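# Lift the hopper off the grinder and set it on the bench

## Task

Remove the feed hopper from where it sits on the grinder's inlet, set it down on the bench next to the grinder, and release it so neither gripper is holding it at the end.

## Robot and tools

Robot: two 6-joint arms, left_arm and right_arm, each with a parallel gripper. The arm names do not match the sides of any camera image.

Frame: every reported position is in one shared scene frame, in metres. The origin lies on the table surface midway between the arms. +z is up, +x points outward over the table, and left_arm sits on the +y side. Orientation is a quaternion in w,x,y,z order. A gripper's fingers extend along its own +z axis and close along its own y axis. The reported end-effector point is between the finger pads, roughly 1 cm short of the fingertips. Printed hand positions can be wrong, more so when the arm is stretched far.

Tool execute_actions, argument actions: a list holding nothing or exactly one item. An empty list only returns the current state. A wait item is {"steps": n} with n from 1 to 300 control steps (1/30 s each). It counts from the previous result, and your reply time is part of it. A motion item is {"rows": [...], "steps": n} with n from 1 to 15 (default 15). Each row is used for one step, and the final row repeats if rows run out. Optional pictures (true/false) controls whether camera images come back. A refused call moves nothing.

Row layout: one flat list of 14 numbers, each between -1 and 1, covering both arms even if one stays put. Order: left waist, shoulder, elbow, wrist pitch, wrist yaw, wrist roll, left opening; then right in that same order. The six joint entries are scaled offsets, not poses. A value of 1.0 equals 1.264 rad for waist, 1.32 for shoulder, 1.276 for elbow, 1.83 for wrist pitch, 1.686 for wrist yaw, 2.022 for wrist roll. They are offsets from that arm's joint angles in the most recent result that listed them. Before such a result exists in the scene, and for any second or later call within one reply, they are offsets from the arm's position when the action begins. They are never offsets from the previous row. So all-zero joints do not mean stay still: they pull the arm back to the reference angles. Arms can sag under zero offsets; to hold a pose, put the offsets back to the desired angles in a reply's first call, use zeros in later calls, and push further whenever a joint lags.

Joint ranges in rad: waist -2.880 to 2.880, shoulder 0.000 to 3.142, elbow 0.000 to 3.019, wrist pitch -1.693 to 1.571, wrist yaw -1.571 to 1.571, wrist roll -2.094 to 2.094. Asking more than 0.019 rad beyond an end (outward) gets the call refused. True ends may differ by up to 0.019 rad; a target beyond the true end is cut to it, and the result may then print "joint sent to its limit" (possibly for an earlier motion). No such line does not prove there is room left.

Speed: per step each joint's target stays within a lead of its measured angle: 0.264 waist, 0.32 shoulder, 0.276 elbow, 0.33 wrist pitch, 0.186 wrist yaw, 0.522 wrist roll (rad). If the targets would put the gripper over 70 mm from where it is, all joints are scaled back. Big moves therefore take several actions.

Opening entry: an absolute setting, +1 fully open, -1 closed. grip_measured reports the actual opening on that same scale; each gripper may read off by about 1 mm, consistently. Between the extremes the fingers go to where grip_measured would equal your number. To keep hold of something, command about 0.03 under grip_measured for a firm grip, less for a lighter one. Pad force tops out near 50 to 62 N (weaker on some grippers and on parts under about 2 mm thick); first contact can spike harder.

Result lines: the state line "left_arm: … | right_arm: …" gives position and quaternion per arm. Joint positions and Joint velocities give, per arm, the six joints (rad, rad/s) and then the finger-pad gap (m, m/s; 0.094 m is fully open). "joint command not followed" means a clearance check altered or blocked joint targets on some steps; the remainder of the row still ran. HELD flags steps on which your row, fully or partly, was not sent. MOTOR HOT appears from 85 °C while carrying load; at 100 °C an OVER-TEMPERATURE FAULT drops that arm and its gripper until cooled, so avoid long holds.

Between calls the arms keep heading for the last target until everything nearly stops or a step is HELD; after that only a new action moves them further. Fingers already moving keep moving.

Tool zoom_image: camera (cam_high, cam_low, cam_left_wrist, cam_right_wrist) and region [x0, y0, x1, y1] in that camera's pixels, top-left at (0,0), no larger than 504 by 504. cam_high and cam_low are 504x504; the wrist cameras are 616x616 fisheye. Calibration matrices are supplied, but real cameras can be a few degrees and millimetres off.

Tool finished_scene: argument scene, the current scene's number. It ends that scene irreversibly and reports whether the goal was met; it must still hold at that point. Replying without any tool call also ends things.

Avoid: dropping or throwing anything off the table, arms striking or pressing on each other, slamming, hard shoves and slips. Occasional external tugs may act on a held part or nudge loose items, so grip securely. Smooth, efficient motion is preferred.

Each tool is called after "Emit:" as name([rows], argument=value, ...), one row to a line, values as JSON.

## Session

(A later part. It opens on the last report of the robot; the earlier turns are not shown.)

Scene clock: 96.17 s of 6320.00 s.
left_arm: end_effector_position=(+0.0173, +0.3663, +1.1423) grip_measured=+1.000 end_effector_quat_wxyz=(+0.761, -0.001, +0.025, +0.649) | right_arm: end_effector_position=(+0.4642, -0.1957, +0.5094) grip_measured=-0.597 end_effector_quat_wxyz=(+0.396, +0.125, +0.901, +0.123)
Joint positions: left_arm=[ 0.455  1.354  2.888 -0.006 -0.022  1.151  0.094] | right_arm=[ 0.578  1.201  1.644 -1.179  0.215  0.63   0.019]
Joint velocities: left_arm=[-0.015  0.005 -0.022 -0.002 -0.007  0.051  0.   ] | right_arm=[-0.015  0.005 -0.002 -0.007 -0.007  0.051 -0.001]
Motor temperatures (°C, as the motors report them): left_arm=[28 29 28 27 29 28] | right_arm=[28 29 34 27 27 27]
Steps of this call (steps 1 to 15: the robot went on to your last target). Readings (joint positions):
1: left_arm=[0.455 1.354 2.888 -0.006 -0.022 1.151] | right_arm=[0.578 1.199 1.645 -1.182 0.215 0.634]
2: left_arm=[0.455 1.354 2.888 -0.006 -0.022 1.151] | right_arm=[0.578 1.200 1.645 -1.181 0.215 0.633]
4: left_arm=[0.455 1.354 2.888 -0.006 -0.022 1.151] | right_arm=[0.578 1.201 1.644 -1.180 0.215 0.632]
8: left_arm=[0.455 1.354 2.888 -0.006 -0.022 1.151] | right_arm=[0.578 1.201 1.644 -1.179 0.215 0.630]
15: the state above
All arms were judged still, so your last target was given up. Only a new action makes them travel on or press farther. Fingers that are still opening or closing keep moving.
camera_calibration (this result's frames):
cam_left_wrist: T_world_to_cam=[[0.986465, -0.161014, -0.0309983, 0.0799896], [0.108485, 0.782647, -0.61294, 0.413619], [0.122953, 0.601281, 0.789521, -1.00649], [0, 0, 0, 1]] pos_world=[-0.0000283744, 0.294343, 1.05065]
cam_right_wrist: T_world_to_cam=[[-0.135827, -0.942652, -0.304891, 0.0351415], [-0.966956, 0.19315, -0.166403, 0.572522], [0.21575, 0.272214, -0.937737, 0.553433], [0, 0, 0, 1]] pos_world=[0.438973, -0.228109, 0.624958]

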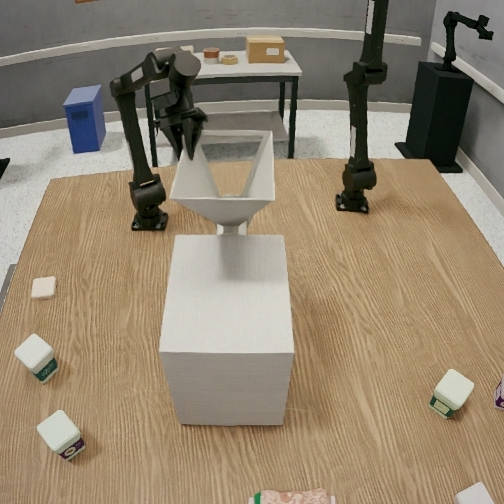

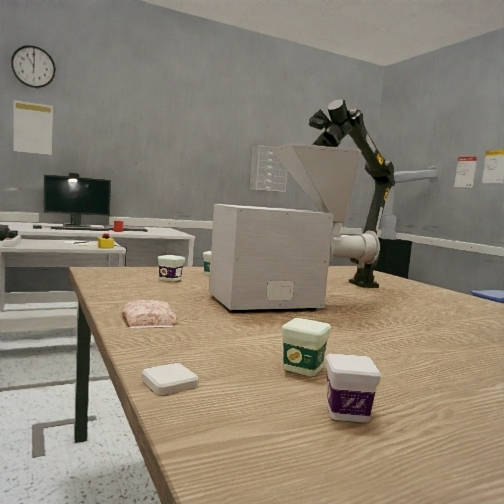

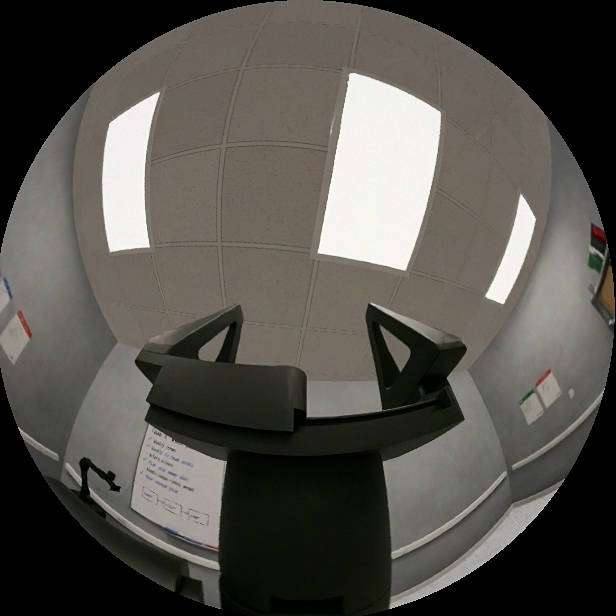

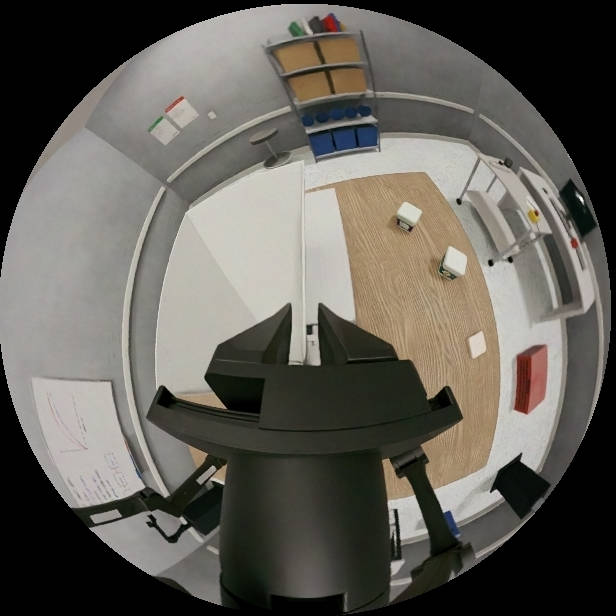

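Emit:
execute_actions([
  {"rows": [[0,0,0,0,0,0,1, -0.002,0.004,-0.005,0.005,0,0,-0.6],[0,0,0,0,0,0,1, -0.004,0.008,-0.010,0.010,0,0,-0.6],[0,0,0,0,0,0,1, -0.006,0.011,-0.014,0.015,0,0,-0.62],[0,0,0,0,0,0,1, -0.008,0.014,-0.018,0.020,0,0,-0.65],[0,0,0,0,0,0,1, -0.010,0.016,-0.021,0.024,0,0,-0.68],[0,0,0,0,0,0,1, -0.011,0.018,-0.023,0.026,0,0,-0.71],[0,0,0,0,0,0,1, -0.011,0.019,-0.024,0.027,0,0,-0.74],[0,0,0,0,0,0,1, -0.011,0.019,-0.024,0.027,0,0,-0.77],[0,0,0,0,0,0,1, -0.011,0.019,-0.024,0.027,0,0,-0.80],[0,0,0,0,0,0,1, -0.011,0.019,-0.024,0.027,0,0,-0.83],[0,0,0,0,0,0,1, -0.011,0.019,-0.024,0.027,0,0,-0.86],[0,0,0,0,0,0,1, -0.011,0.019,-0.024,0.027,0,0,-0.88],[0,0,0,0,0,0,1, -0.011,0.019,-0.024,0.027,0,0,-0.90],[0,0,0,0,0,0,1, -0.011,0.019,-0.024,0.027,0,0,-0.92],[0,0,0,0,0,0,1, -0.011,0.019,-0.024,0.027,0,0,-0.94]], "steps": 15},
], pictures=false)

Emit:
execute_actions([
  {"rows": [[0,0,0,0,0,0,1, 0,0,0,0,0,0,-0.95],[0,0,0,0,0,0,1, 0,0,0,0,0,0,-0.96],[0,0,0,0,0,0,1, 0,0,0,0,0,0,-0.97],[0,0,0,0,0,0,1, 0,0,0,0,0,0,-0.98],[0,0,0,0,0,0,1, 0,0,0,0,0,0,-0.99],[0,0,0,0,0,0,1, 0,0,0,0,0,0,-1]], "steps": 10},
], pictures=true)

Scene clock: 102.63 s of 6320.00 s.
left_arm: end_effector_position=(+0.0173, +0.3663, +1.1423) grip_measured=+1.000 end_effector_quat_wxyz=(+0.761, -0.001, +0.025, +0.649) | right_arm: end_effector_position=(+0.4688, -0.1950, +0.5104) grip_measured=-0.928 end_effector_quat_wxyz=(+0.403, +0.127, +0.897, +0.127)
Joint positions: left_arm=[ 0.455  1.354  2.888 -0.006 -0.022  1.151  0.094] | right_arm=[ 0.575  1.203  1.639 -1.155  0.215  0.63   0.003]
Joint velocities: left_arm=[ 0.005  0.005 -0.007 -0.007  0.022  0.066  0.   ] | right_arm=[-0.015  0.005  0.002  0.012 -0.037 -0.007 -0.02 ]
Motor temperatures (°C, as the motors report them): left_arm=[28 29 28 27 29 28] | right_arm=[28 29 34 27 27 27]
Steps of this call (steps 1 to 90: nothing new was sent; then 2.97 s passed at rest; steps 91 to 105: all 15 steps of this action). Readings (joint positions):
91: left_arm=[0.455 1.354 2.888 -0.006 -0.022 1.151] | right_arm=[0.578 1.201 1.644 -1.179 0.215 0.630]
92: left_arm=[0.455 1.354 2.888 -0.006 -0.022 1.151] | right_arm=[0.578 1.201 1.644 -1.179 0.215 0.630]
94: left_arm=[0.455 1.354 2.888 -0.006 -0.022 1.151] | right_arm=[0.578 1.201 1.644 -1.178 0.215 0.630]
98: left_arm=[0.455 1.354 2.888 -0.006 -0.022 1.151] | right_arm=[0.577 1.201 1.640 -1.160 0.215 0.630]
105: the state above

Scene clock: 102.97 s of 6320.00 s.
left_arm: end_effector_position=(+0.0173, +0.3663, +1.1423) grip_measured=+1.000 end_effector_quat_wxyz=(+0.761, -0.001, +0.025, +0.649) | right_arm: end_effector_position=(+0.4688, -0.1950, +0.5104) grip_measured=-0.980 end_effector_quat_wxyz=(+0.403, +0.127, +0.897, +0.127)
Joint positions: left_arm=[ 0.455  1.354  2.888 -0.006 -0.022  1.151  0.094] | right_arm=[ 0.575  1.203  1.639 -1.155  0.215  0.63   0.001]
Joint velocities: left_arm=[-0.024 -0.015  0.007 -0.012 -0.007  0.007  0.   ] | right_arm=[ 0.005  0.005 -0.017 -0.017 -0.007 -0.051 -0.   ]
Motor temperatures (°C, as the motors report them): left_arm=[28 29 28 27 29 28] | right_arm=[28 29 34 27 27 27]
Steps of this call (steps 1 to 10: all 10 steps of this action). Readings (joint positions):
1: left_arm=[0.455 1.354 2.888 -0.006 -0.022 1.151] | right_arm=[0.575 1.203 1.639 -1.155 0.215 0.630]
2: left_arm=[0.455 1.354 2.888 -0.006 -0.022 1.151] | right_arm=[0.575 1.203 1.639 -1.155 0.215 0.630]
4: left_arm=[0.455 1.354 2.888 -0.006 -0.022 1.151] | right_arm=[0.575 1.203 1.639 -1.155 0.215 0.630]
8: left_arm=[0.455 1.354 2.888 -0.006 -0.022 1.151] | right_arm=[0.575 1.203 1.639 -1.155 0.215 0.630]
10: the state above
camera_calibration (this result's frames):
cam_left_wrist: T_world_to_cam=[[0.986465, -0.161014, -0.0309983, 0.0799896], [0.108485, 0.782647, -0.61294, 0.413619], [0.122953, 0.601281, 0.789521, -1.00649], [0, 0, 0, 1]] pos_world=[-0.0000283744, 0.294343, 1.05065]
cam_right_wrist: T_world_to_cam=[[-0.133449, -0.939961, -0.314108, 0.0407762], [-0.963596, 0.197154, -0.180592, 0.583511], [0.231677, 0.278574, -0.932053, 0.544045], [0, 0, 0, 1]] pos_world=[0.441668, -0.22827, 0.625265]

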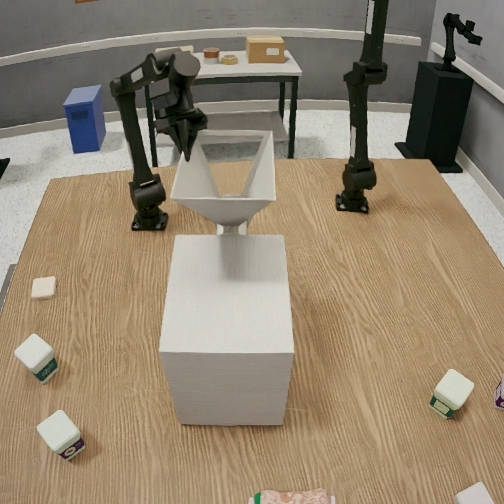

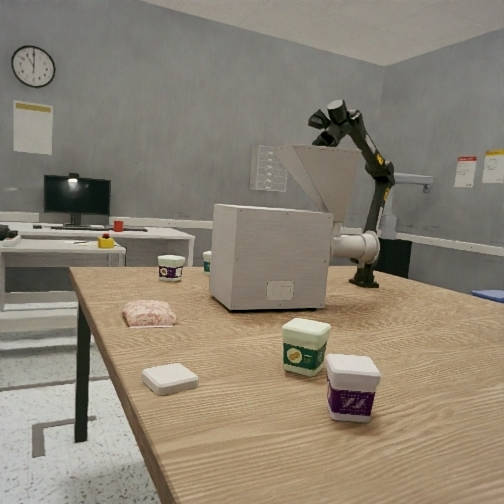

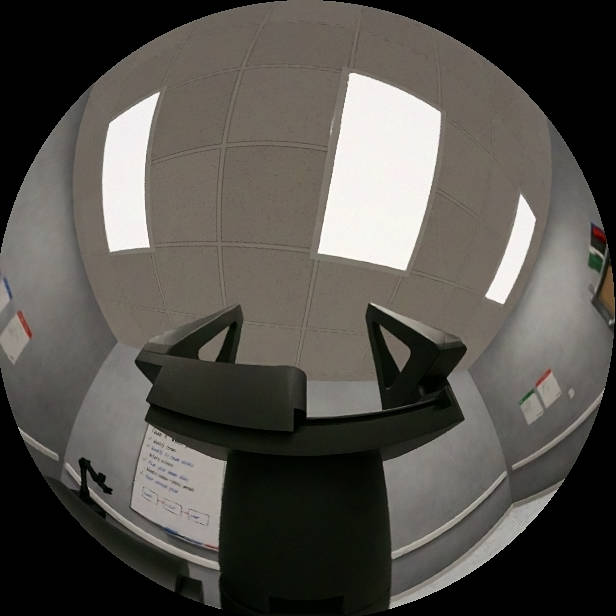

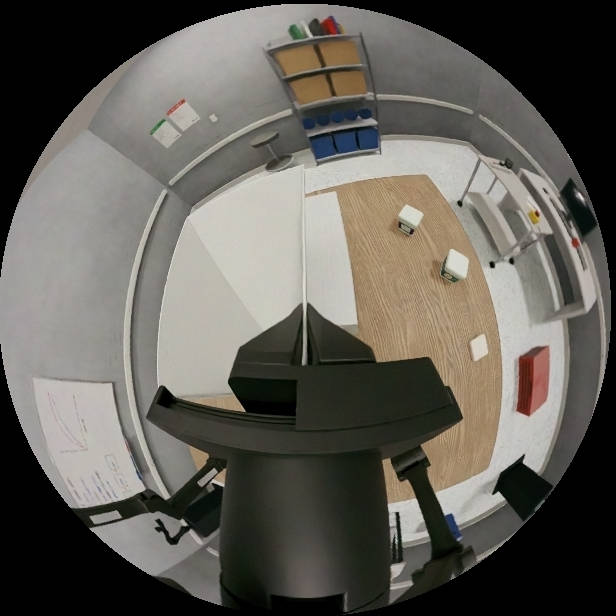

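Emit:
execute_actions([
  {"rows": [[0,0,0,0,0,0,1, 0,0,0.012,0,0,0,-1],[0,0,0,0,0,0,1, 0,0,0.024,0,0,0,-1],[0,0,0,0,0,0,1, 0,0,0.034,0,0,0,-1],[0,0,0,0,0,0,1, 0,0.002,0.044,-0.002,0,0,-1],[0,0,0,0,0,0,1, 0,0.004,0.052,-0.005,0,0,-1],[0,0,0,0,0,0,1, 0,0.006,0.060,-0.008,0,0,-1],[0,0,0,0,0,0,1, 0,0.008,0.068,-0.011,0,0,-1],[0,0,0,0,0,0,1, 0,0.010,0.076,-0.014,0,0,-1],[0,0,0,0,0,0,1, 0,0.012,0.084,-0.017,0,0,-1],[0,0,0,0,0,0,1, 0,0.014,0.092,-0.020,0,0,-1],[0,0,0,0,0,0,1, 0,0.016,0.100,-0.023,0,0,-1],[0,0,0,0,0,0,1, 0,0.017,0.106,-0.026,0,0,-1],[0,0,0,0,0,0,1, 0,0.018,0.110,-0.028,0,0,-1],[0,0,0,0,0,0,1, 0,0.018,0.110,-0.030,0,0,-1],[0,0,0,0,0,0,1, 0,0.018,0.110,-0.030,0,0,-1]], "steps": 15},
], pictures=false)

Emit:
execute_actions([
  {"steps": 10},
], pictures=true)

Emit:
zoom_image(camera="cam_low", region=[270, 90, 400, 250])

Scene clock: 106.60 s of 6320.00 s.
left_arm: end_effector_position=(+0.0173, +0.3663, +1.1423) grip_measured=+1.000 end_effector_quat_wxyz=(+0.761, -0.001, +0.025, +0.649) | right_arm: end_effector_position=(+0.4691, -0.1938, +0.5121) grip_measured=-0.980 end_effector_quat_wxyz=(+0.391, +0.124, +0.904, +0.122)
Joint positions: left_arm=[ 0.455  1.354  2.888 -0.006 -0.022  1.151  0.094] | right_arm=[ 0.575  1.223  1.676 -1.199  0.209  0.627  0.001]
Joint velocities: left_arm=[ 0.005 -0.024 -0.017 -0.007  0.007  0.037  0.   ] | right_arm=[-0.015  0.024  0.066 -0.081  0.022 -0.051 -0.   ]
Motor temperatures (°C, as the motors report them): left_arm=[28 29 27 27 29 28] | right_arm=[28 29 34 27 27 27]
Steps of this call (steps 1 to 15: the robot went on to your last target; steps 16 to 90: nothing new was sent; then 0.13 s passed at rest; steps 91 to 105: all 15 steps of this action). Readings (joint positions):
91: left_arm=[0.455 1.354 2.888 -0.006 -0.022 1.151] | right_arm=[0.575 1.203 1.639 -1.155 0.215 0.630]
92: left_arm=[0.455 1.354 2.888 -0.006 -0.022 1.151] | right_arm=[0.575 1.203 1.639 -1.155 0.215 0.630]
94: left_arm=[0.455 1.354 2.888 -0.006 -0.022 1.151] | right_arm=[0.575 1.203 1.639 -1.155 0.215 0.630]
98: left_arm=[0.455 1.354 2.888 -0.006 -0.022 1.151] | right_arm=[0.575 1.204 1.643 -1.158 0.215 0.630]
105: the state above

Scene clock: 106.93 s of 6320.00 s.
left_arm: end_effector_position=(+0.0173, +0.3663, +1.1423) grip_measured=+1.000 end_effector_quat_wxyz=(+0.761, -0.001, +0.025, +0.649) | right_arm: end_effector_position=(+0.4689, -0.1938, +0.5121) grip_measured=-0.980 end_effector_quat_wxyz=(+0.391, +0.124, +0.904, +0.121)
Joint positions: left_arm=[ 0.455  1.354  2.888 -0.006 -0.022  1.151  0.094] | right_arm=[ 0.575  1.224  1.677 -1.202  0.209  0.626  0.001]
Joint velocities: left_arm=[-0.005 -0.015 -0.002  0.012 -0.007 -0.022  0.   ] | right_arm=[-0.015  0.005  0.007 -0.002 -0.037 -0.022  0.   ]
Motor temperatures (°C, as the motors report them): left_arm=[28 29 27 27 29 28] | right_arm=[28 29 35 27 27 27]
Steps of this call (steps 1 to 10: the robot went on to your last target). Readings (joint positions):
1: left_arm=[0.455 1.354 2.888 -0.006 -0.022 1.151] | right_arm=[0.575 1.224 1.677 -1.201 0.209 0.627]
2: left_arm=[0.455 1.354 2.888 -0.006 -0.022 1.151] | right_arm=[0.575 1.224 1.677 -1.202 0.209 0.627]
4: left_arm=[0.455 1.354 2.888 -0.006 -0.022 1.151] | right_arm=[0.575 1.224 1.677 -1.202 0.209 0.626]
8: left_arm=[0.455 1.354 2.888 -0.006 -0.022 1.151] | right_arm=[0.575 1.224 1.677 -1.202 0.209 0.626]
10: the state above
camera_calibration (this result's frames):
cam_left_wrist: T_world_to_cam=[[0.986465, -0.161014, -0.0309983, 0.0799896], [0.108485, 0.782647, -0.61294, 0.413619], [0.122953, 0.601281, 0.789521, -1.00649], [0, 0, 0, 1]] pos_world=[-0.0000283744, 0.294343, 1.05065]
cam_right_wrist: T_world_to_cam=[[-0.135806, -0.944516, -0.299076, 0.0349616], [-0.969695, 0.188603, -0.155306, 0.571936], [0.203096, 0.268922, -0.941506, 0.561644], [0, 0, 0, 1]] pos_world=[0.445284, -0.225885, 0.628072]

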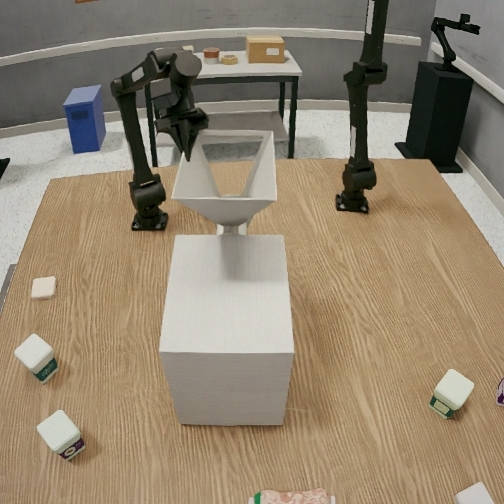

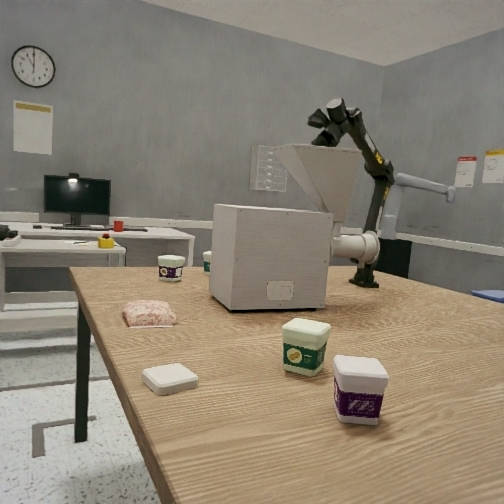

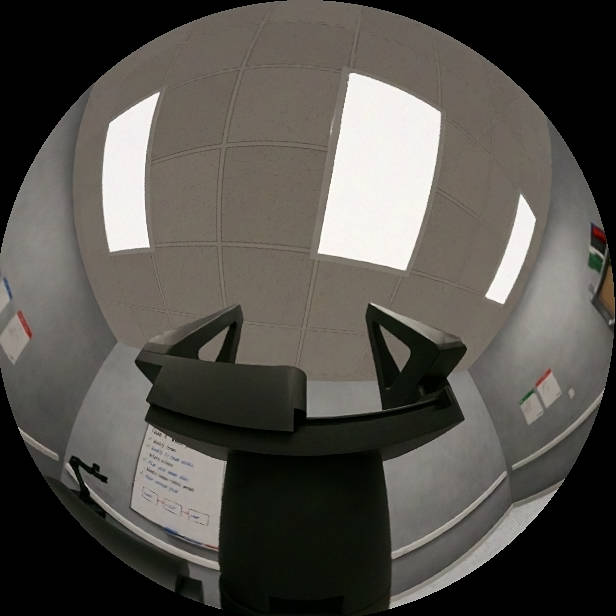

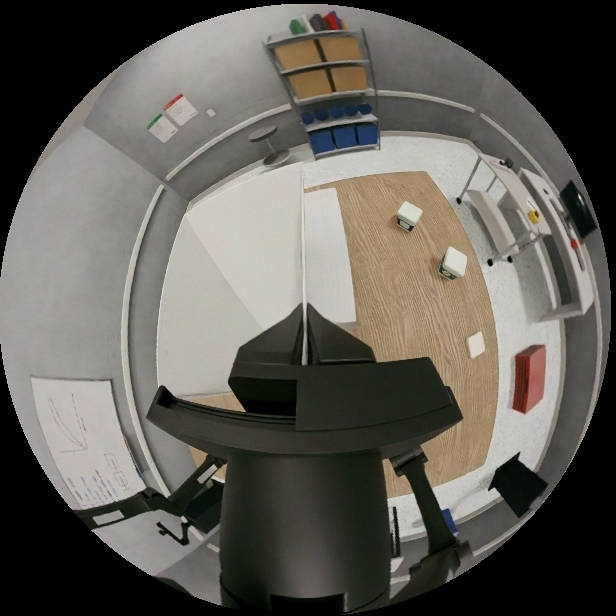

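Region (270, 90, 400, 250) of cam_low's 504x504 image, scaled by 3.150, with more detail than that image has; it fills the left 410 columns of this view, and the rest is white.

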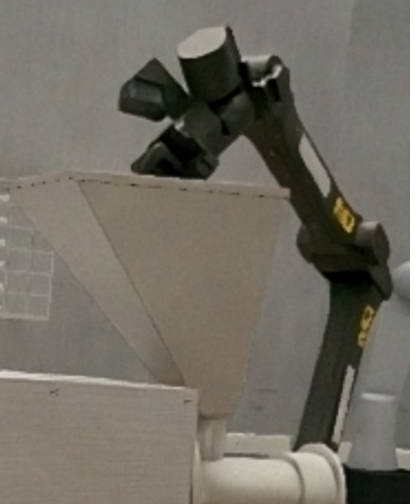

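Emit:
execute_actions([
  {"rows": [[0,0,0,0,0,0,1, 0,0,0.082,0,0,0,-1],[0,0,0,0,0,0,1, 0,0,0.088,0,0,0,-1],[0,0,0,0,0,0,1, 0,0,0.094,0,0,0,-1],[0,0,0,0,0,0,1, 0,0,0.100,0,0,0,-1],[0,0,0,0,0,0,1, 0,0,0.106,0,0,0,-1],[0,0,0,0,0,0,1, 0,0,0.112,0,0,0,-1],[0,0,0,0,0,0,1, 0,0,0.118,0,0,0,-1],[0,0,0,0,0,0,1, 0,0,0.124,0,0,0,-1],[0,0,0,0,0,0,1, 0,0,0.130,0,0,0,-1],[0,0,0,0,0,0,1, 0,0,0.136,0,0,0,-1],[0,0,0,0,0,0,1, 0,0,0.142,0,0,0,-1],[0,0,0,0,0,0,1, 0,0,0.148,0,0,0,-1],[0,0,0,0,0,0,1, 0,0,0.154,0,0,0,-1],[0,0,0,0,0,0,1, 0,0,0.160,0,0,0,-1],[0,0,0,0,0,0,1, 0,0,0.165,0,0,0,-1]], "steps": 15},
], pictures=false)

Emit:
execute_actions([
  {"steps": 10},
], pictures=true)

Emit:
zoom_image(camera="cam_low", region=[270, 90, 400, 250])

Scene clock: 109.47 s of 6320.00 s.
left_arm: end_effector_position=(+0.0173, +0.3663, +1.1423) grip_measured=+1.000 end_effector_quat_wxyz=(+0.761, -0.001, +0.025, +0.649) | right_arm: end_effector_position=(+0.4692, -0.1915, +0.5142) grip_measured=-0.980 end_effector_quat_wxyz=(+0.385, +0.117, +0.907, +0.122)
Joint positions: left_arm=[ 0.455  1.354  2.888 -0.006 -0.022  1.151  0.094] | right_arm=[ 0.575  1.235  1.697 -1.22   0.197  0.617  0.001]
Joint velocities: left_arm=[-0.005 -0.005 -0.027 -0.007 -0.007 -0.037  0.   ] | right_arm=[-0.005 -0.005  0.007 -0.017 -0.007 -0.095  0.001]
Motor temperatures (°C, as the motors report them): left_arm=[28 29 27 27 29 28] | right_arm=[28 29 37 27 27 27]
Steps of this call (steps 1 to 15: the robot went on to your last target; steps 16 to 61: nothing new was sent; steps 62 to 76: all 15 steps of this action). Readings (joint positions):
62: left_arm=[0.455 1.354 2.888 -0.006 -0.022 1.151] | right_arm=[0.575 1.224 1.677 -1.202 0.208 0.626]
63: left_arm=[0.455 1.354 2.888 -0.006 -0.022 1.151] | right_arm=[0.575 1.224 1.678 -1.202 0.207 0.625]
65: left_arm=[0.455 1.354 2.888 -0.006 -0.022 1.151] | right_arm=[0.575 1.225 1.681 -1.202 0.204 0.624]
69: left_arm=[0.455 1.354 2.888 -0.006 -0.022 1.151] | right_arm=[0.575 1.231 1.690 -1.212 0.199 0.620]
76: the state above

Scene clock: 109.80 s of 6320.00 s.
left_arm: end_effector_position=(+0.0173, +0.3663, +1.1423) grip_measured=+1.000 end_effector_quat_wxyz=(+0.761, -0.001, +0.025, +0.649) | right_arm: end_effector_position=(+0.4692, -0.1913, +0.5141) grip_measured=-0.980 end_effector_quat_wxyz=(+0.384, +0.116, +0.908, +0.121)
Joint positions: left_arm=[ 0.455  1.354  2.888 -0.006 -0.022  1.151  0.094] | right_arm=[ 0.575  1.236  1.699 -1.222  0.196  0.617  0.001]
Joint velocities: left_arm=[-0.005 -0.005 -0.012  0.002 -0.022  0.081  0.   ] | right_arm=[-0.005  0.005  0.007  0.002  0.051 -0.007 -0.001]
Motor temperatures (°C, as the motors report them): left_arm=[28 29 27 27 29 28] | right_arm=[28 29 37 27 27 27]
Steps of this call (steps 1 to 10: the robot went on to your last target). Readings (joint positions):
1: left_arm=[0.455 1.354 2.888 -0.006 -0.022 1.151] | right_arm=[0.575 1.235 1.698 -1.221 0.197 0.617]
2: left_arm=[0.455 1.354 2.888 -0.006 -0.022 1.151] | right_arm=[0.575 1.235 1.698 -1.221 0.196 0.617]
4: left_arm=[0.455 1.354 2.888 -0.006 -0.022 1.151] | right_arm=[0.575 1.235 1.698 -1.222 0.196 0.617]
8: left_arm=[0.455 1.354 2.888 -0.006 -0.022 1.151] | right_arm=[0.575 1.236 1.699 -1.222 0.196 0.617]
10: the state above
camera_calibration (this result's frames):
cam_left_wrist: T_world_to_cam=[[0.986465, -0.161014, -0.0309983, 0.0799896], [0.108485, 0.782647, -0.61294, 0.413619], [0.122953, 0.601281, 0.789521, -1.00649], [0, 0, 0, 1]] pos_world=[-0.0000283744, 0.294343, 1.05065]
cam_right_wrist: T_world_to_cam=[[-0.124674, -0.947673, -0.293892, 0.0294544], [-0.974329, 0.172896, -0.144188, 0.565523], [0.187456, 0.268371, -0.944901, 0.571727], [0, 0, 0, 1]] pos_world=[0.447504, -0.223298, 0.630423]

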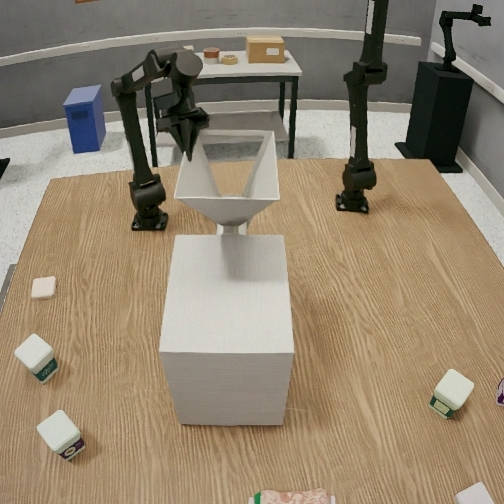

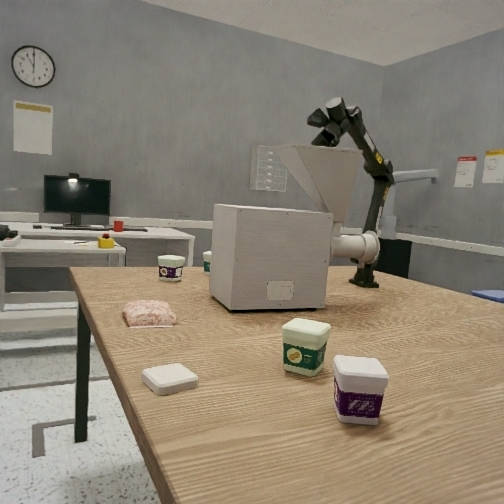

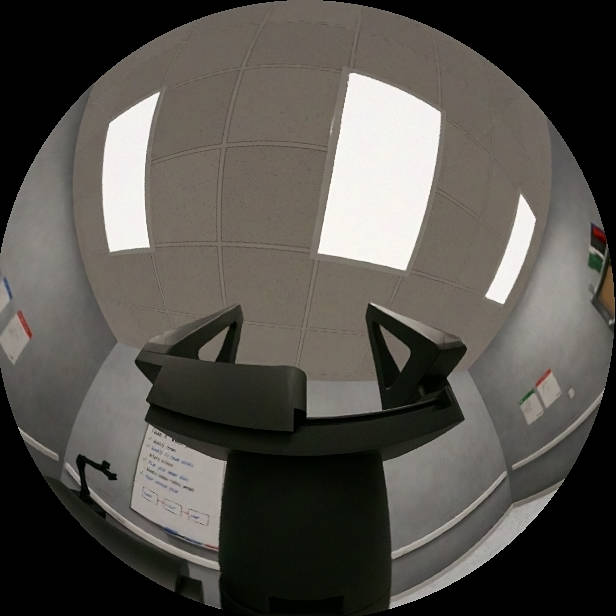

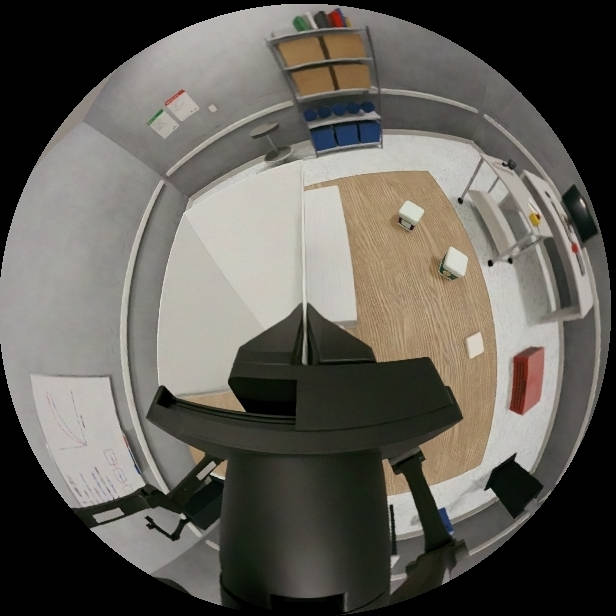

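Region (270, 90, 400, 250) of cam_low's 504x504 image, scaled by 3.150, with more detail than that image has; it fills the left 410 columns of this view, and the rest is white.

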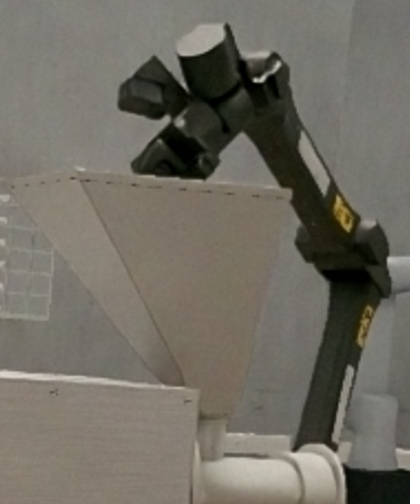

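Emit:
execute_actions([
  {"rows": [[0,0,0,0,0,0,1, -0.003,-0.005,0.09,0.012,0.005,0.005,-1],[0,0,0,0,0,0,1, -0.006,-0.006,0.085,0.016,0.008,0.008,-1],[0,0,0,0,0,0,1, -0.009,-0.007,0.08,0.020,0.011,0.011,-1],[0,0,0,0,0,0,1, -0.012,-0.008,0.08,0.024,0.014,0.014,-1],[0,0,0,0,0,0,1, -0.015,-0.008,0.08,0.028,0.017,0.017,-1],[0,0,0,0,0,0,1, -0.018,-0.008,0.08,0.032,0.020,0.020,-1],[0,0,0,0,0,0,1, -0.020,-0.008,0.08,0.036,0.022,0.023,-1],[0,0,0,0,0,0,1, -0.022,-0.008,0.082,0.038,0.024,0.026,-1],[0,0,0,0,0,0,1, -0.024,-0.008,0.084,0.040,0.025,0.029,-1],[0,0,0,0,0,0,1, -0.025,-0.008,0.086,0.040,0.025,0.032,-1],[0,0,0,0,0,0,1, -0.025,-0.008,0.088,0.040,0.025,0.035,-1],[0,0,0,0,0,0,1, -0.025,-0.008,0.090,0.040,0.025,0.035,-1],[0,0,0,0,0,0,1, -0.025,-0.008,0.095,0.040,0.025,0.035,-1],[0,0,0,0,0,0,1, -0.025,-0.008,0.100,0.040,0.025,0.035,-1],[0,0,0,0,0,0,1, -0.025,-0.008,0.105,0.040,0.025,0.035,-1]], "steps": 15},
], pictures=false)

Emit:
execute_actions([
  {"steps": 10},
], pictures=true)

Emit:
zoom_image(camera="cam_low", region=[270, 90, 400, 250])

Scene clock: 116.63 s of 6320.00 s.
left_arm: end_effector_position=(+0.0173, +0.3663, +1.1423) grip_measured=+1.000 end_effector_quat_wxyz=(+0.761, -0.001, +0.025, +0.649) | right_arm: end_effector_position=(+0.4697, -0.1928, +0.5143) grip_measured=-0.980 end_effector_quat_wxyz=(+0.386, +0.121, +0.907, +0.119)
Joint positions: left_arm=[ 0.455  1.354  2.888 -0.006 -0.022  1.151  0.094] | right_arm=[ 0.575  1.236  1.699 -1.222  0.205  0.624  0.001]
Joint velocities: left_arm=[-0.024  0.005 -0.042  0.002 -0.007 -0.081  0.   ] | right_arm=[ 0.005 -0.015 -0.017 -0.027 -0.037  0.051 -0.   ]
Motor temperatures (°C, as the motors report them): left_arm=[28 29 27 27 29 28] | right_arm=[28 29 43 27 27 27]
Steps of this call (steps 1 to 15: the robot went on to your last target; steps 16 to 90: nothing new was sent; then 3.33 s passed at rest; steps 91 to 105: all 15 steps of this action). Readings (joint positions):
91: left_arm=[0.455 1.354 2.888 -0.006 -0.022 1.151] | right_arm=[0.575 1.236 1.699 -1.222 0.196 0.617]
92: left_arm=[0.455 1.354 2.888 -0.006 -0.022 1.151] | right_arm=[0.575 1.236 1.699 -1.222 0.196 0.617]
94: left_arm=[0.455 1.354 2.888 -0.006 -0.022 1.151] | right_arm=[0.575 1.236 1.699 -1.222 0.199 0.617]
98: left_arm=[0.455 1.354 2.888 -0.006 -0.022 1.151] | right_arm=[0.575 1.236 1.699 -1.222 0.204 0.619]
105: the state above

Scene clock: 116.97 s of 6320.00 s.
left_arm: end_effector_position=(+0.0173, +0.3663, +1.1423) grip_measured=+1.000 end_effector_quat_wxyz=(+0.761, -0.001, +0.025, +0.649) | right_arm: end_effector_position=(+0.4697, -0.1928, +0.5143) grip_measured=-0.980 end_effector_quat_wxyz=(+0.386, +0.121, +0.907, +0.119)
Joint positions: left_arm=[ 0.455  1.354  2.888 -0.006 -0.022  1.151  0.094] | right_arm=[ 0.575  1.236  1.699 -1.222  0.205  0.624  0.001]
Joint velocities: left_arm=[-0.005 -0.024  0.007  0.022 -0.125 -0.037  0.   ] | right_arm=[-0.005 -0.005  0.007  0.012 -0.051  0.007  0.001]
Motor temperatures (°C, as the motors report them): left_arm=[28 29 27 27 29 28] | right_arm=[28 29 43 27 27 27]
Steps of this call (steps 1 to 10: the robot went on to your last target). Readings (joint positions):
1: left_arm=[0.455 1.354 2.888 -0.006 -0.022 1.151] | right_arm=[0.575 1.236 1.699 -1.222 0.205 0.624]
2: left_arm=[0.455 1.354 2.888 -0.006 -0.022 1.151] | right_arm=[0.575 1.236 1.699 -1.222 0.205 0.624]
4: left_arm=[0.455 1.354 2.888 -0.006 -0.022 1.151] | right_arm=[0.575 1.236 1.699 -1.222 0.205 0.624]
8: left_arm=[0.455 1.354 2.888 -0.006 -0.022 1.151] | right_arm=[0.575 1.236 1.699 -1.222 0.205 0.624]
10: the state above
camera_calibration (this result's frames):
cam_left_wrist: T_world_to_cam=[[0.986465, -0.161014, -0.0309983, 0.0799896], [0.108485, 0.782647, -0.61294, 0.413619], [0.122953, 0.601281, 0.789521, -1.00649], [0, 0, 0, 1]] pos_world=[-0.0000283744, 0.294343, 1.05065]
cam_right_wrist: T_world_to_cam=[[-0.134835, -0.946265, -0.293943, 0.0332882], [-0.972077, 0.183822, -0.14586, 0.568138], [0.192056, 0.266069, -0.944628, 0.569478], [0, 0, 0, 1]] pos_world=[0.447391, -0.224457, 0.630598]

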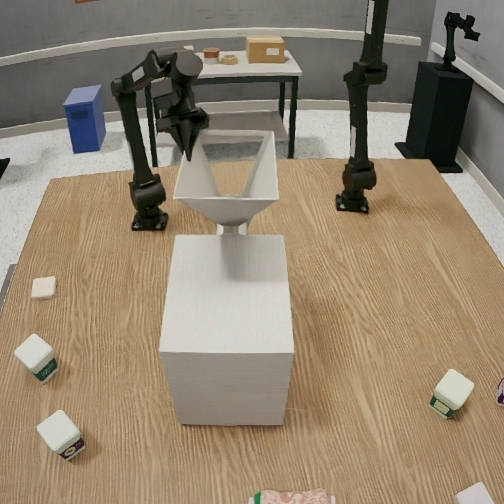

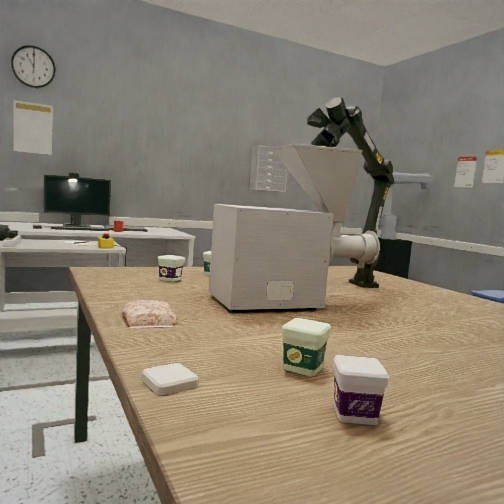

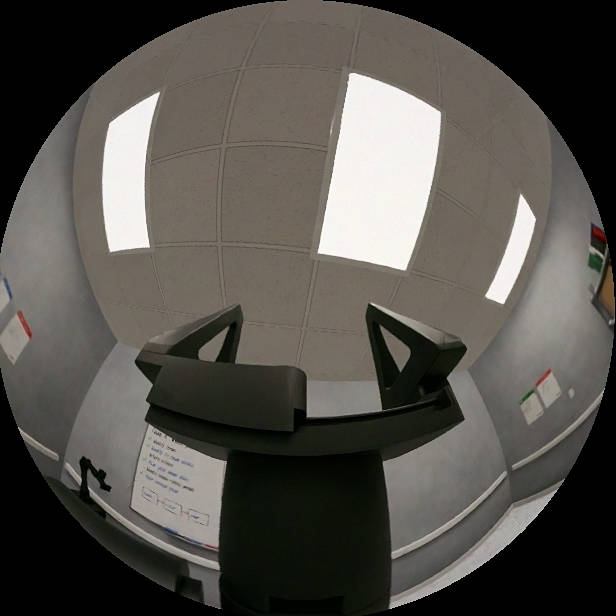

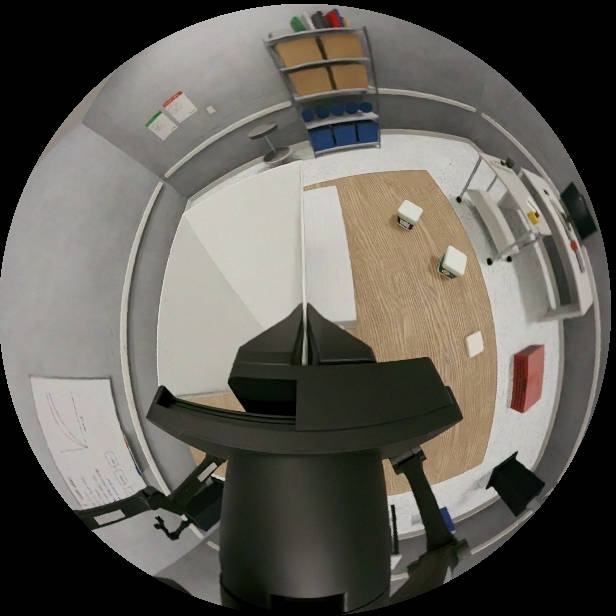

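Region (270, 90, 400, 250) of cam_low's 504x504 image, scaled by 3.150, with more detail than that image has; it fills the left 410 columns of this view, and the rest is white.

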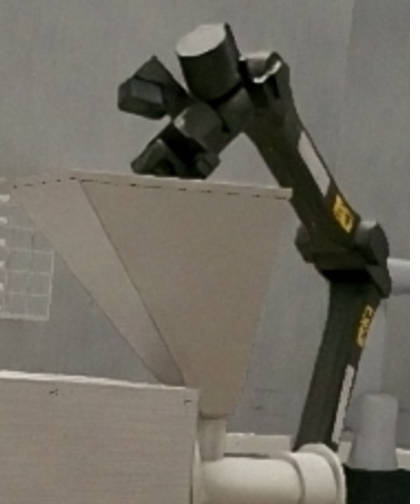

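Emit:
execute_actions([
  {"rows": [[0,0,0,0,0,0,1, 0,0,0.06,0.02,0,0,-1],[0,0,0,0,0,0,1, 0,0,0.045,0.015,0,0,-1],[0,0,0,0,0,0,1, 0,0,0.03,0.01,0,0,-1],[0,0,0,0,0,0,1, 0,0,0.015,0.005,0,0,-1],[0,0,0,0,0,0,1, 0,0,0,0,0,0,-1]], "steps": 8},
], pictures=false)

Emit:
zoom_image(camera="cam_low", region=[320, 205, 370, 255])

Scene clock: 117.80 s of 6320.00 s.
left_arm: end_effector_position=(+0.0173, +0.3663, +1.1423) grip_measured=+1.000 end_effector_quat_wxyz=(+0.761, -0.001, +0.025, +0.649) | right_arm: end_effector_position=(+0.4693, -0.1912, +0.5128) grip_measured=-0.980 end_effector_quat_wxyz=(+0.383, +0.116, +0.908, +0.120)
Joint positions: left_arm=[ 0.455  1.354  2.888 -0.006 -0.022  1.151  0.094] | right_arm=[ 0.576  1.237  1.697 -1.223  0.198  0.616  0.001]
Joint velocities: left_arm=[-0.015 -0.015 -0.002  0.012 -0.007  0.037  0.   ] | right_arm=[-0.005  0.005  0.002 -0.007 -0.022 -0.081 -0.   ]
Motor temperatures (°C, as the motors report them): left_arm=[28 29 27 27 29 28] | right_arm=[28 29 43 27 27 27]
Steps of this call (steps 1 to 15: the robot went on to your last target; steps 16 to 17: nothing new was sent; steps 18 to 25: all 8 steps of this action). Readings (joint positions):
18: left_arm=[0.455 1.354 2.888 -0.006 -0.022 1.151] | right_arm=[0.575 1.236 1.699 -1.222 0.199 0.621]
19: left_arm=[0.455 1.354 2.888 -0.006 -0.022 1.151] | right_arm=[0.575 1.237 1.699 -1.222 0.196 0.618]
21: left_arm=[0.455 1.354 2.888 -0.006 -0.022 1.151] | right_arm=[0.576 1.237 1.699 -1.223 0.196 0.616]
25: the state above

Region (320, 205, 370, 255) of cam_low's 504x504 image, scaled by 10.080, with more detail than that image has.

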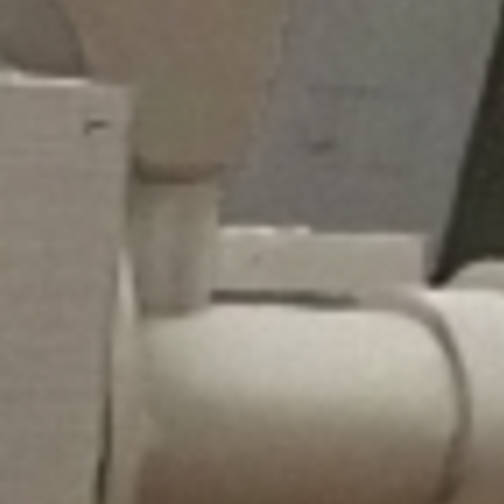

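Emit:
execute_actions([
  {"rows": [[-0.02,0.004,-0.015,-0.02,-0.004,-0.03,1, 0,0,0,0,0,0,-1],[-0.05,0.01,-0.035,-0.05,-0.01,-0.07,1, 0,0,0,0,0,0,-1],[-0.09,0.018,-0.06,-0.09,-0.018,-0.12,1, 0,0,0,0,0,0,-1],[-0.14,0.026,-0.09,-0.14,-0.026,-0.18,1, 0,0,0,0,0,0,-1],[-0.2,0.035,-0.125,-0.19,-0.035,-0.24,1, 0,0,0,0,0,0,-1],[-0.26,0.044,-0.16,-0.24,-0.044,-0.3,1, 0,0,0,0,0,0,-1],[-0.32,0.053,-0.195,-0.29,-0.053,-0.36,1, 0,0,0,0,0,0,-1],[-0.38,0.062,-0.23,-0.34,-0.062,-0.42,1, 0,0,0,0,0,0,-1],[-0.44,0.071,-0.265,-0.39,-0.071,-0.48,1, 0,0,0,0,0,0,-1],[-0.5,0.08,-0.3,-0.44,-0.08,-0.54,1, 0,0,0,0,0,0,-1],[-0.56,0.089,-0.335,-0.49,-0.089,-0.6,1, 0,0,0,0,0,0,-1],[-0.62,0.098,-0.37,-0.54,-0.098,-0.66,1, 0,0,0,0,0,0,-1],[-0.68,0.107,-0.41,-0.6,-0.107,-0.72,1, 0,0,0,0,0,0,-1],[-0.74,0.12,-0.46,-0.68,-0.115,-0.8,1, 0,0,0,0,0,0,-1],[-0.783,0.13,-0.545,-0.778,-0.122,-0.893,1, 0,0,0,0,0,0,-1]], "steps": 15},
], pictures=false)

Emit:
execute_actions([
  {"steps": 40},
], pictures=true)

Scene clock: 130.57 s of 6320.00 s.
left_arm: end_effector_position=(+0.2300, +0.3710, +1.0870) grip_measured=+1.000 end_effector_quat_wxyz=(+0.873, +0.062, +0.296, +0.384) | right_arm: end_effector_position=(+0.4693, -0.1911, +0.5128) grip_measured=-0.980 end_effector_quat_wxyz=(+0.383, +0.115, +0.908, +0.120)
Joint positions: left_arm=[ 0.168  1.364  2.688 -0.353 -0.134  0.813  0.094] | right_arm=[ 0.576  1.237  1.697 -1.223  0.197  0.615  0.001]
Joint velocities: left_arm=[-0.464  0.151 -0.496 -0.549 -0.242 -0.491  0.   ] | right_arm=[-0.015 -0.005  0.007  0.002 -0.051 -0.11   0.001]
Motor temperatures (°C, as the motors report them): left_arm=[28 29 27 27 29 28] | right_arm=[28 29 39 27 27 27]
Steps of this call (steps 1 to 15: the robot went on to your last target; steps 16 to 90: nothing new was sent; then 9.27 s passed at rest; steps 91 to 105: all 15 steps of this action). Readings (joint positions):
91: left_arm=[0.453 1.354 2.886 -0.011 -0.024 1.144] | right_arm=[0.576 1.237 1.697 -1.223 0.197 0.616]
92: left_arm=[0.444 1.354 2.884 -0.027 -0.030 1.124] | right_arm=[0.576 1.237 1.697 -1.223 0.197 0.615]
94: left_arm=[0.397 1.349 2.870 -0.088 -0.046 1.063] | right_arm=[0.576 1.237 1.697 -1.223 0.197 0.615]
98: left_arm=[0.294 1.348 2.817 -0.206 -0.073 0.951] | right_arm=[0.576 1.237 1.697 -1.223 0.197 0.615]
105: the state above

Scene clock: 131.90 s of 6320.00 s.
left_arm: end_effector_position=(+0.4228, +0.0100, +0.5712) grip_measured=+1.000 end_effector_quat_wxyz=(+0.365, +0.021, +0.918, -0.156) | right_arm: end_effector_position=(+0.4693, -0.1911, +0.5128) grip_measured=-0.980 end_effector_quat_wxyz=(+0.383, +0.115, +0.908, +0.120)
Joint positions: left_arm=[-0.543  1.539  2.184 -1.425 -0.226 -0.598  0.094] | right_arm=[ 0.576  1.237  1.697 -1.223  0.197  0.615  0.001]
Joint velocities: left_arm=[ 0.044 -0.034 -0.007  0.002 -0.007 -0.286  0.   ] | right_arm=[-0.015  0.005  0.022 -0.002 -0.037 -0.037 -0.001]
Motor temperatures (°C, as the motors report them): left_arm=[28 29 27 27 30 28] | right_arm=[28 29 39 27 27 27]
Steps of this call (steps 1 to 40: the robot went on to your last target). Readings (joint positions):
1: left_arm=[0.153 1.370 2.671 -0.372 -0.143 0.795] | right_arm=[0.576 1.237 1.697 -1.223 0.197 0.615]
2: left_arm=[0.138 1.375 2.653 -0.391 -0.151 0.777] | right_arm=[0.576 1.237 1.697 -1.223 0.197 0.615]
4: left_arm=[0.106 1.385 2.617 -0.431 -0.165 0.740] | right_arm=[0.576 1.237 1.697 -1.223 0.197 0.615]
8: left_arm=[0.041 1.405 2.541 -0.515 -0.186 0.662] | right_arm=[0.576 1.237 1.697 -1.223 0.197 0.615]
40: the state above
camera_calibration (this result's frames):
cam_left_wrist: T_world_to_cam=[[-0.149375, -0.950522, 0.272389, -0.0802463], [-0.982358, 0.111314, -0.150275, 0.502131], [0.112519, -0.290031, -0.95038, 0.615941], [0, 0, 0, 1]] pos_world=[0.41198, 0.0464716, 0.682693]
cam_right_wrist: T_world_to_cam=[[-0.124245, -0.94887, -0.290187, 0.0269315], [-0.974899, 0.171191, -0.142359, 0.564321], [0.184758, 0.265216, -0.946322, 0.57182], [0, 0, 0, 1]] pos_world=[0.447854, -0.222708, 0.629278]

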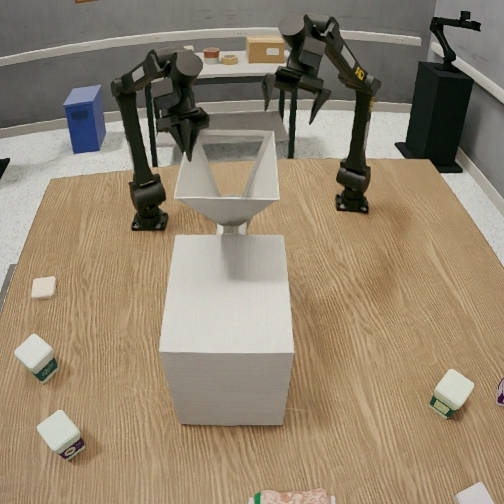

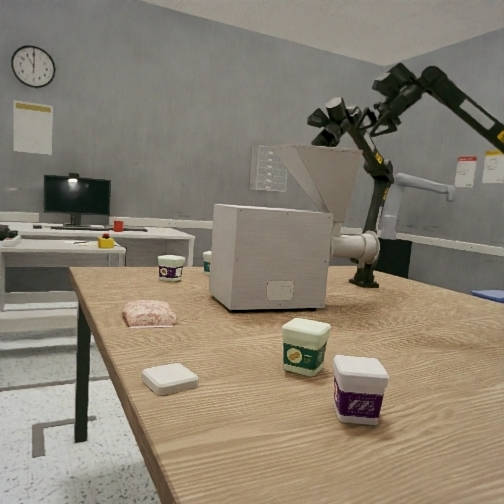

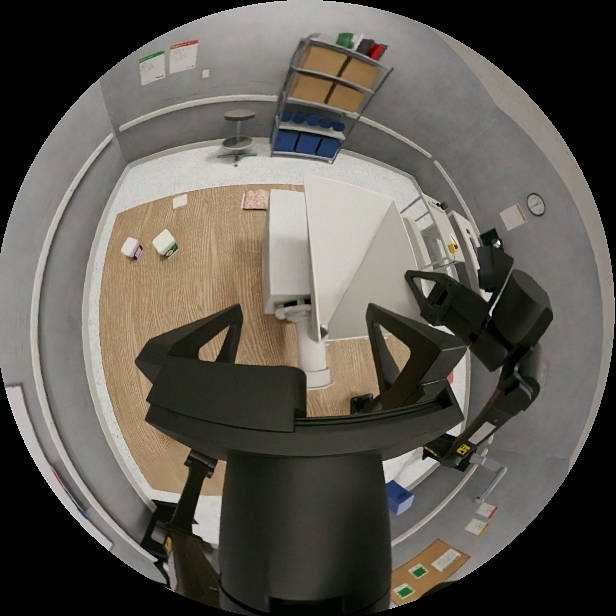

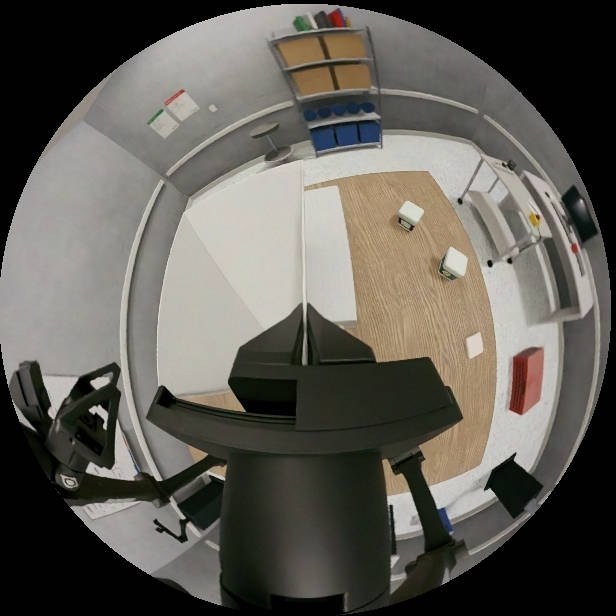

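Emit:
execute_actions(actions=[], pictures=true)

Emit:
zoom_image(camera="cam_left_wrist", region=[220, 160, 460, 400])

Scene clock: 132.30 s of 6320.00 s.
left_arm: end_effector_position=(+0.4234, +0.0107, +0.5712) grip_measured=+1.000 end_effector_quat_wxyz=(+0.362, +0.000, +0.918, -0.163) | right_arm: end_effector_position=(+0.4693, -0.1911, +0.5128) grip_measured=-0.980 end_effector_quat_wxyz=(+0.383, +0.115, +0.908, +0.120)
Joint positions: left_arm=[-0.542  1.539  2.184 -1.425 -0.226 -0.641  0.094] | right_arm=[ 0.576  1.237  1.697 -1.223  0.197  0.615  0.001]
Joint velocities: left_arm=[-0.005 -0.015 -0.017  0.007 -0.007 -0.11   0.   ] | right_arm=[-0.015  0.005 -0.002 -0.012 -0.007 -0.066 -0.001]
Motor temperatures (°C, as the motors report them): left_arm=[28 29 27 27 30 28] | right_arm=[28 29 39 27 27 27]
Steps of this call (steps 1 to 12: the robot went on to your last target). Readings (joint positions):
1: left_arm=[-0.542 1.539 2.184 -1.425 -0.226 -0.607] | right_arm=[0.576 1.237 1.697 -1.223 0.197 0.615]
2: left_arm=[-0.542 1.539 2.184 -1.425 -0.226 -0.615] | right_arm=[0.576 1.237 1.697 -1.223 0.197 0.615]
4: left_arm=[-0.542 1.539 2.184 -1.425 -0.226 -0.625] | right_arm=[0.576 1.237 1.697 -1.223 0.197 0.615]
8: left_arm=[-0.542 1.539 2.184 -1.425 -0.226 -0.636] | right_arm=[0.576 1.237 1.697 -1.223 0.197 0.615]
12: the state above
camera_calibration (this result's frames):
cam_left_wrist: T_world_to_cam=[[-0.116487, -0.946482, 0.301001, -0.109844], [-0.987119, 0.0768659, -0.140314, 0.499267], [0.109668, -0.313469, -0.943245, 0.613456], [0, 0, 0, 1]] pos_world=[0.412764, 0.0499577, 0.681756]
cam_right_wrist: T_world_to_cam=[[-0.124245, -0.94887, -0.290187, 0.0269315], [-0.974899, 0.171191, -0.142359, 0.564321], [0.184758, 0.265216, -0.946322, 0.57182], [0, 0, 0, 1]] pos_world=[0.447854, -0.222708, 0.629278]

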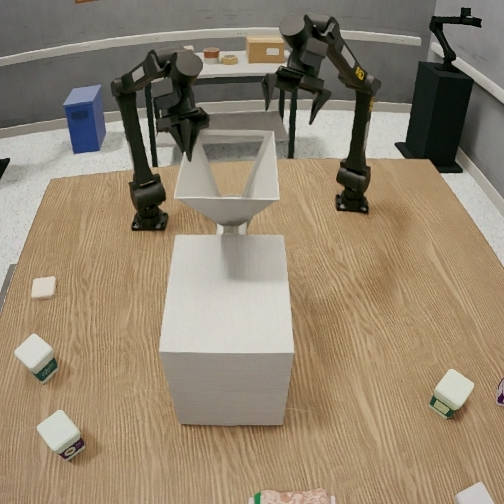

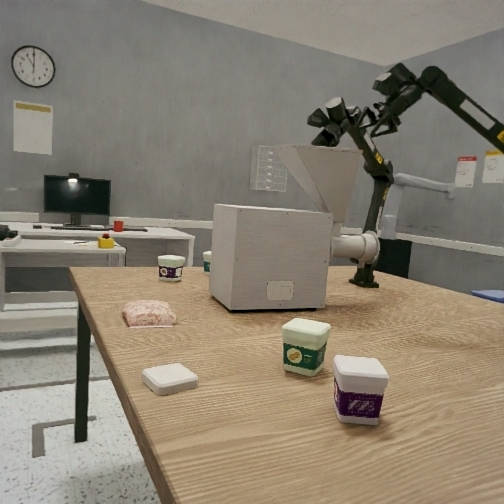

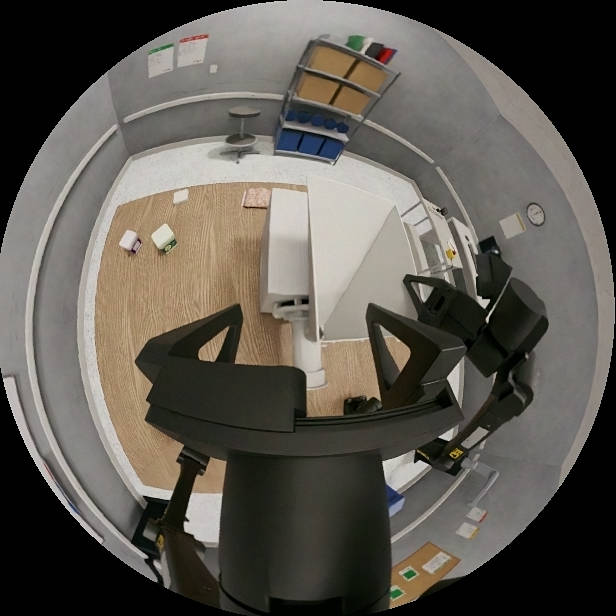

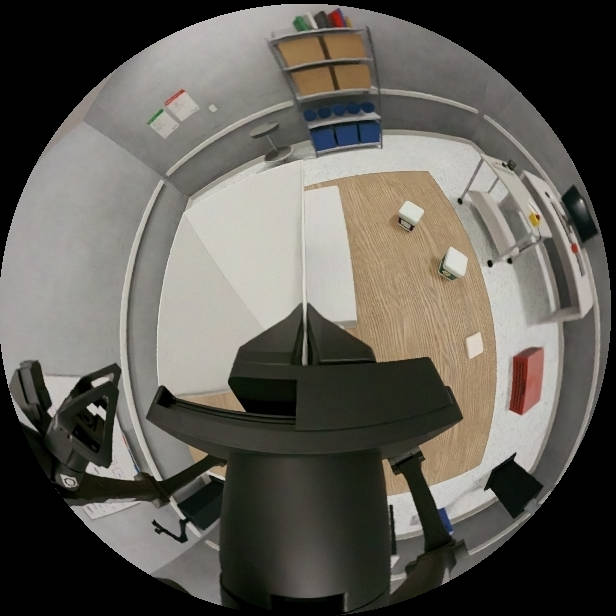

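Region (220, 160, 460, 400) of cam_left_wrist's 616x616 image, scaled by 2.100, with more detail than that image has.

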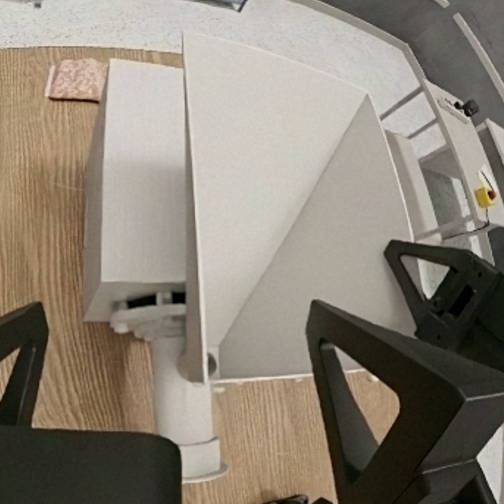

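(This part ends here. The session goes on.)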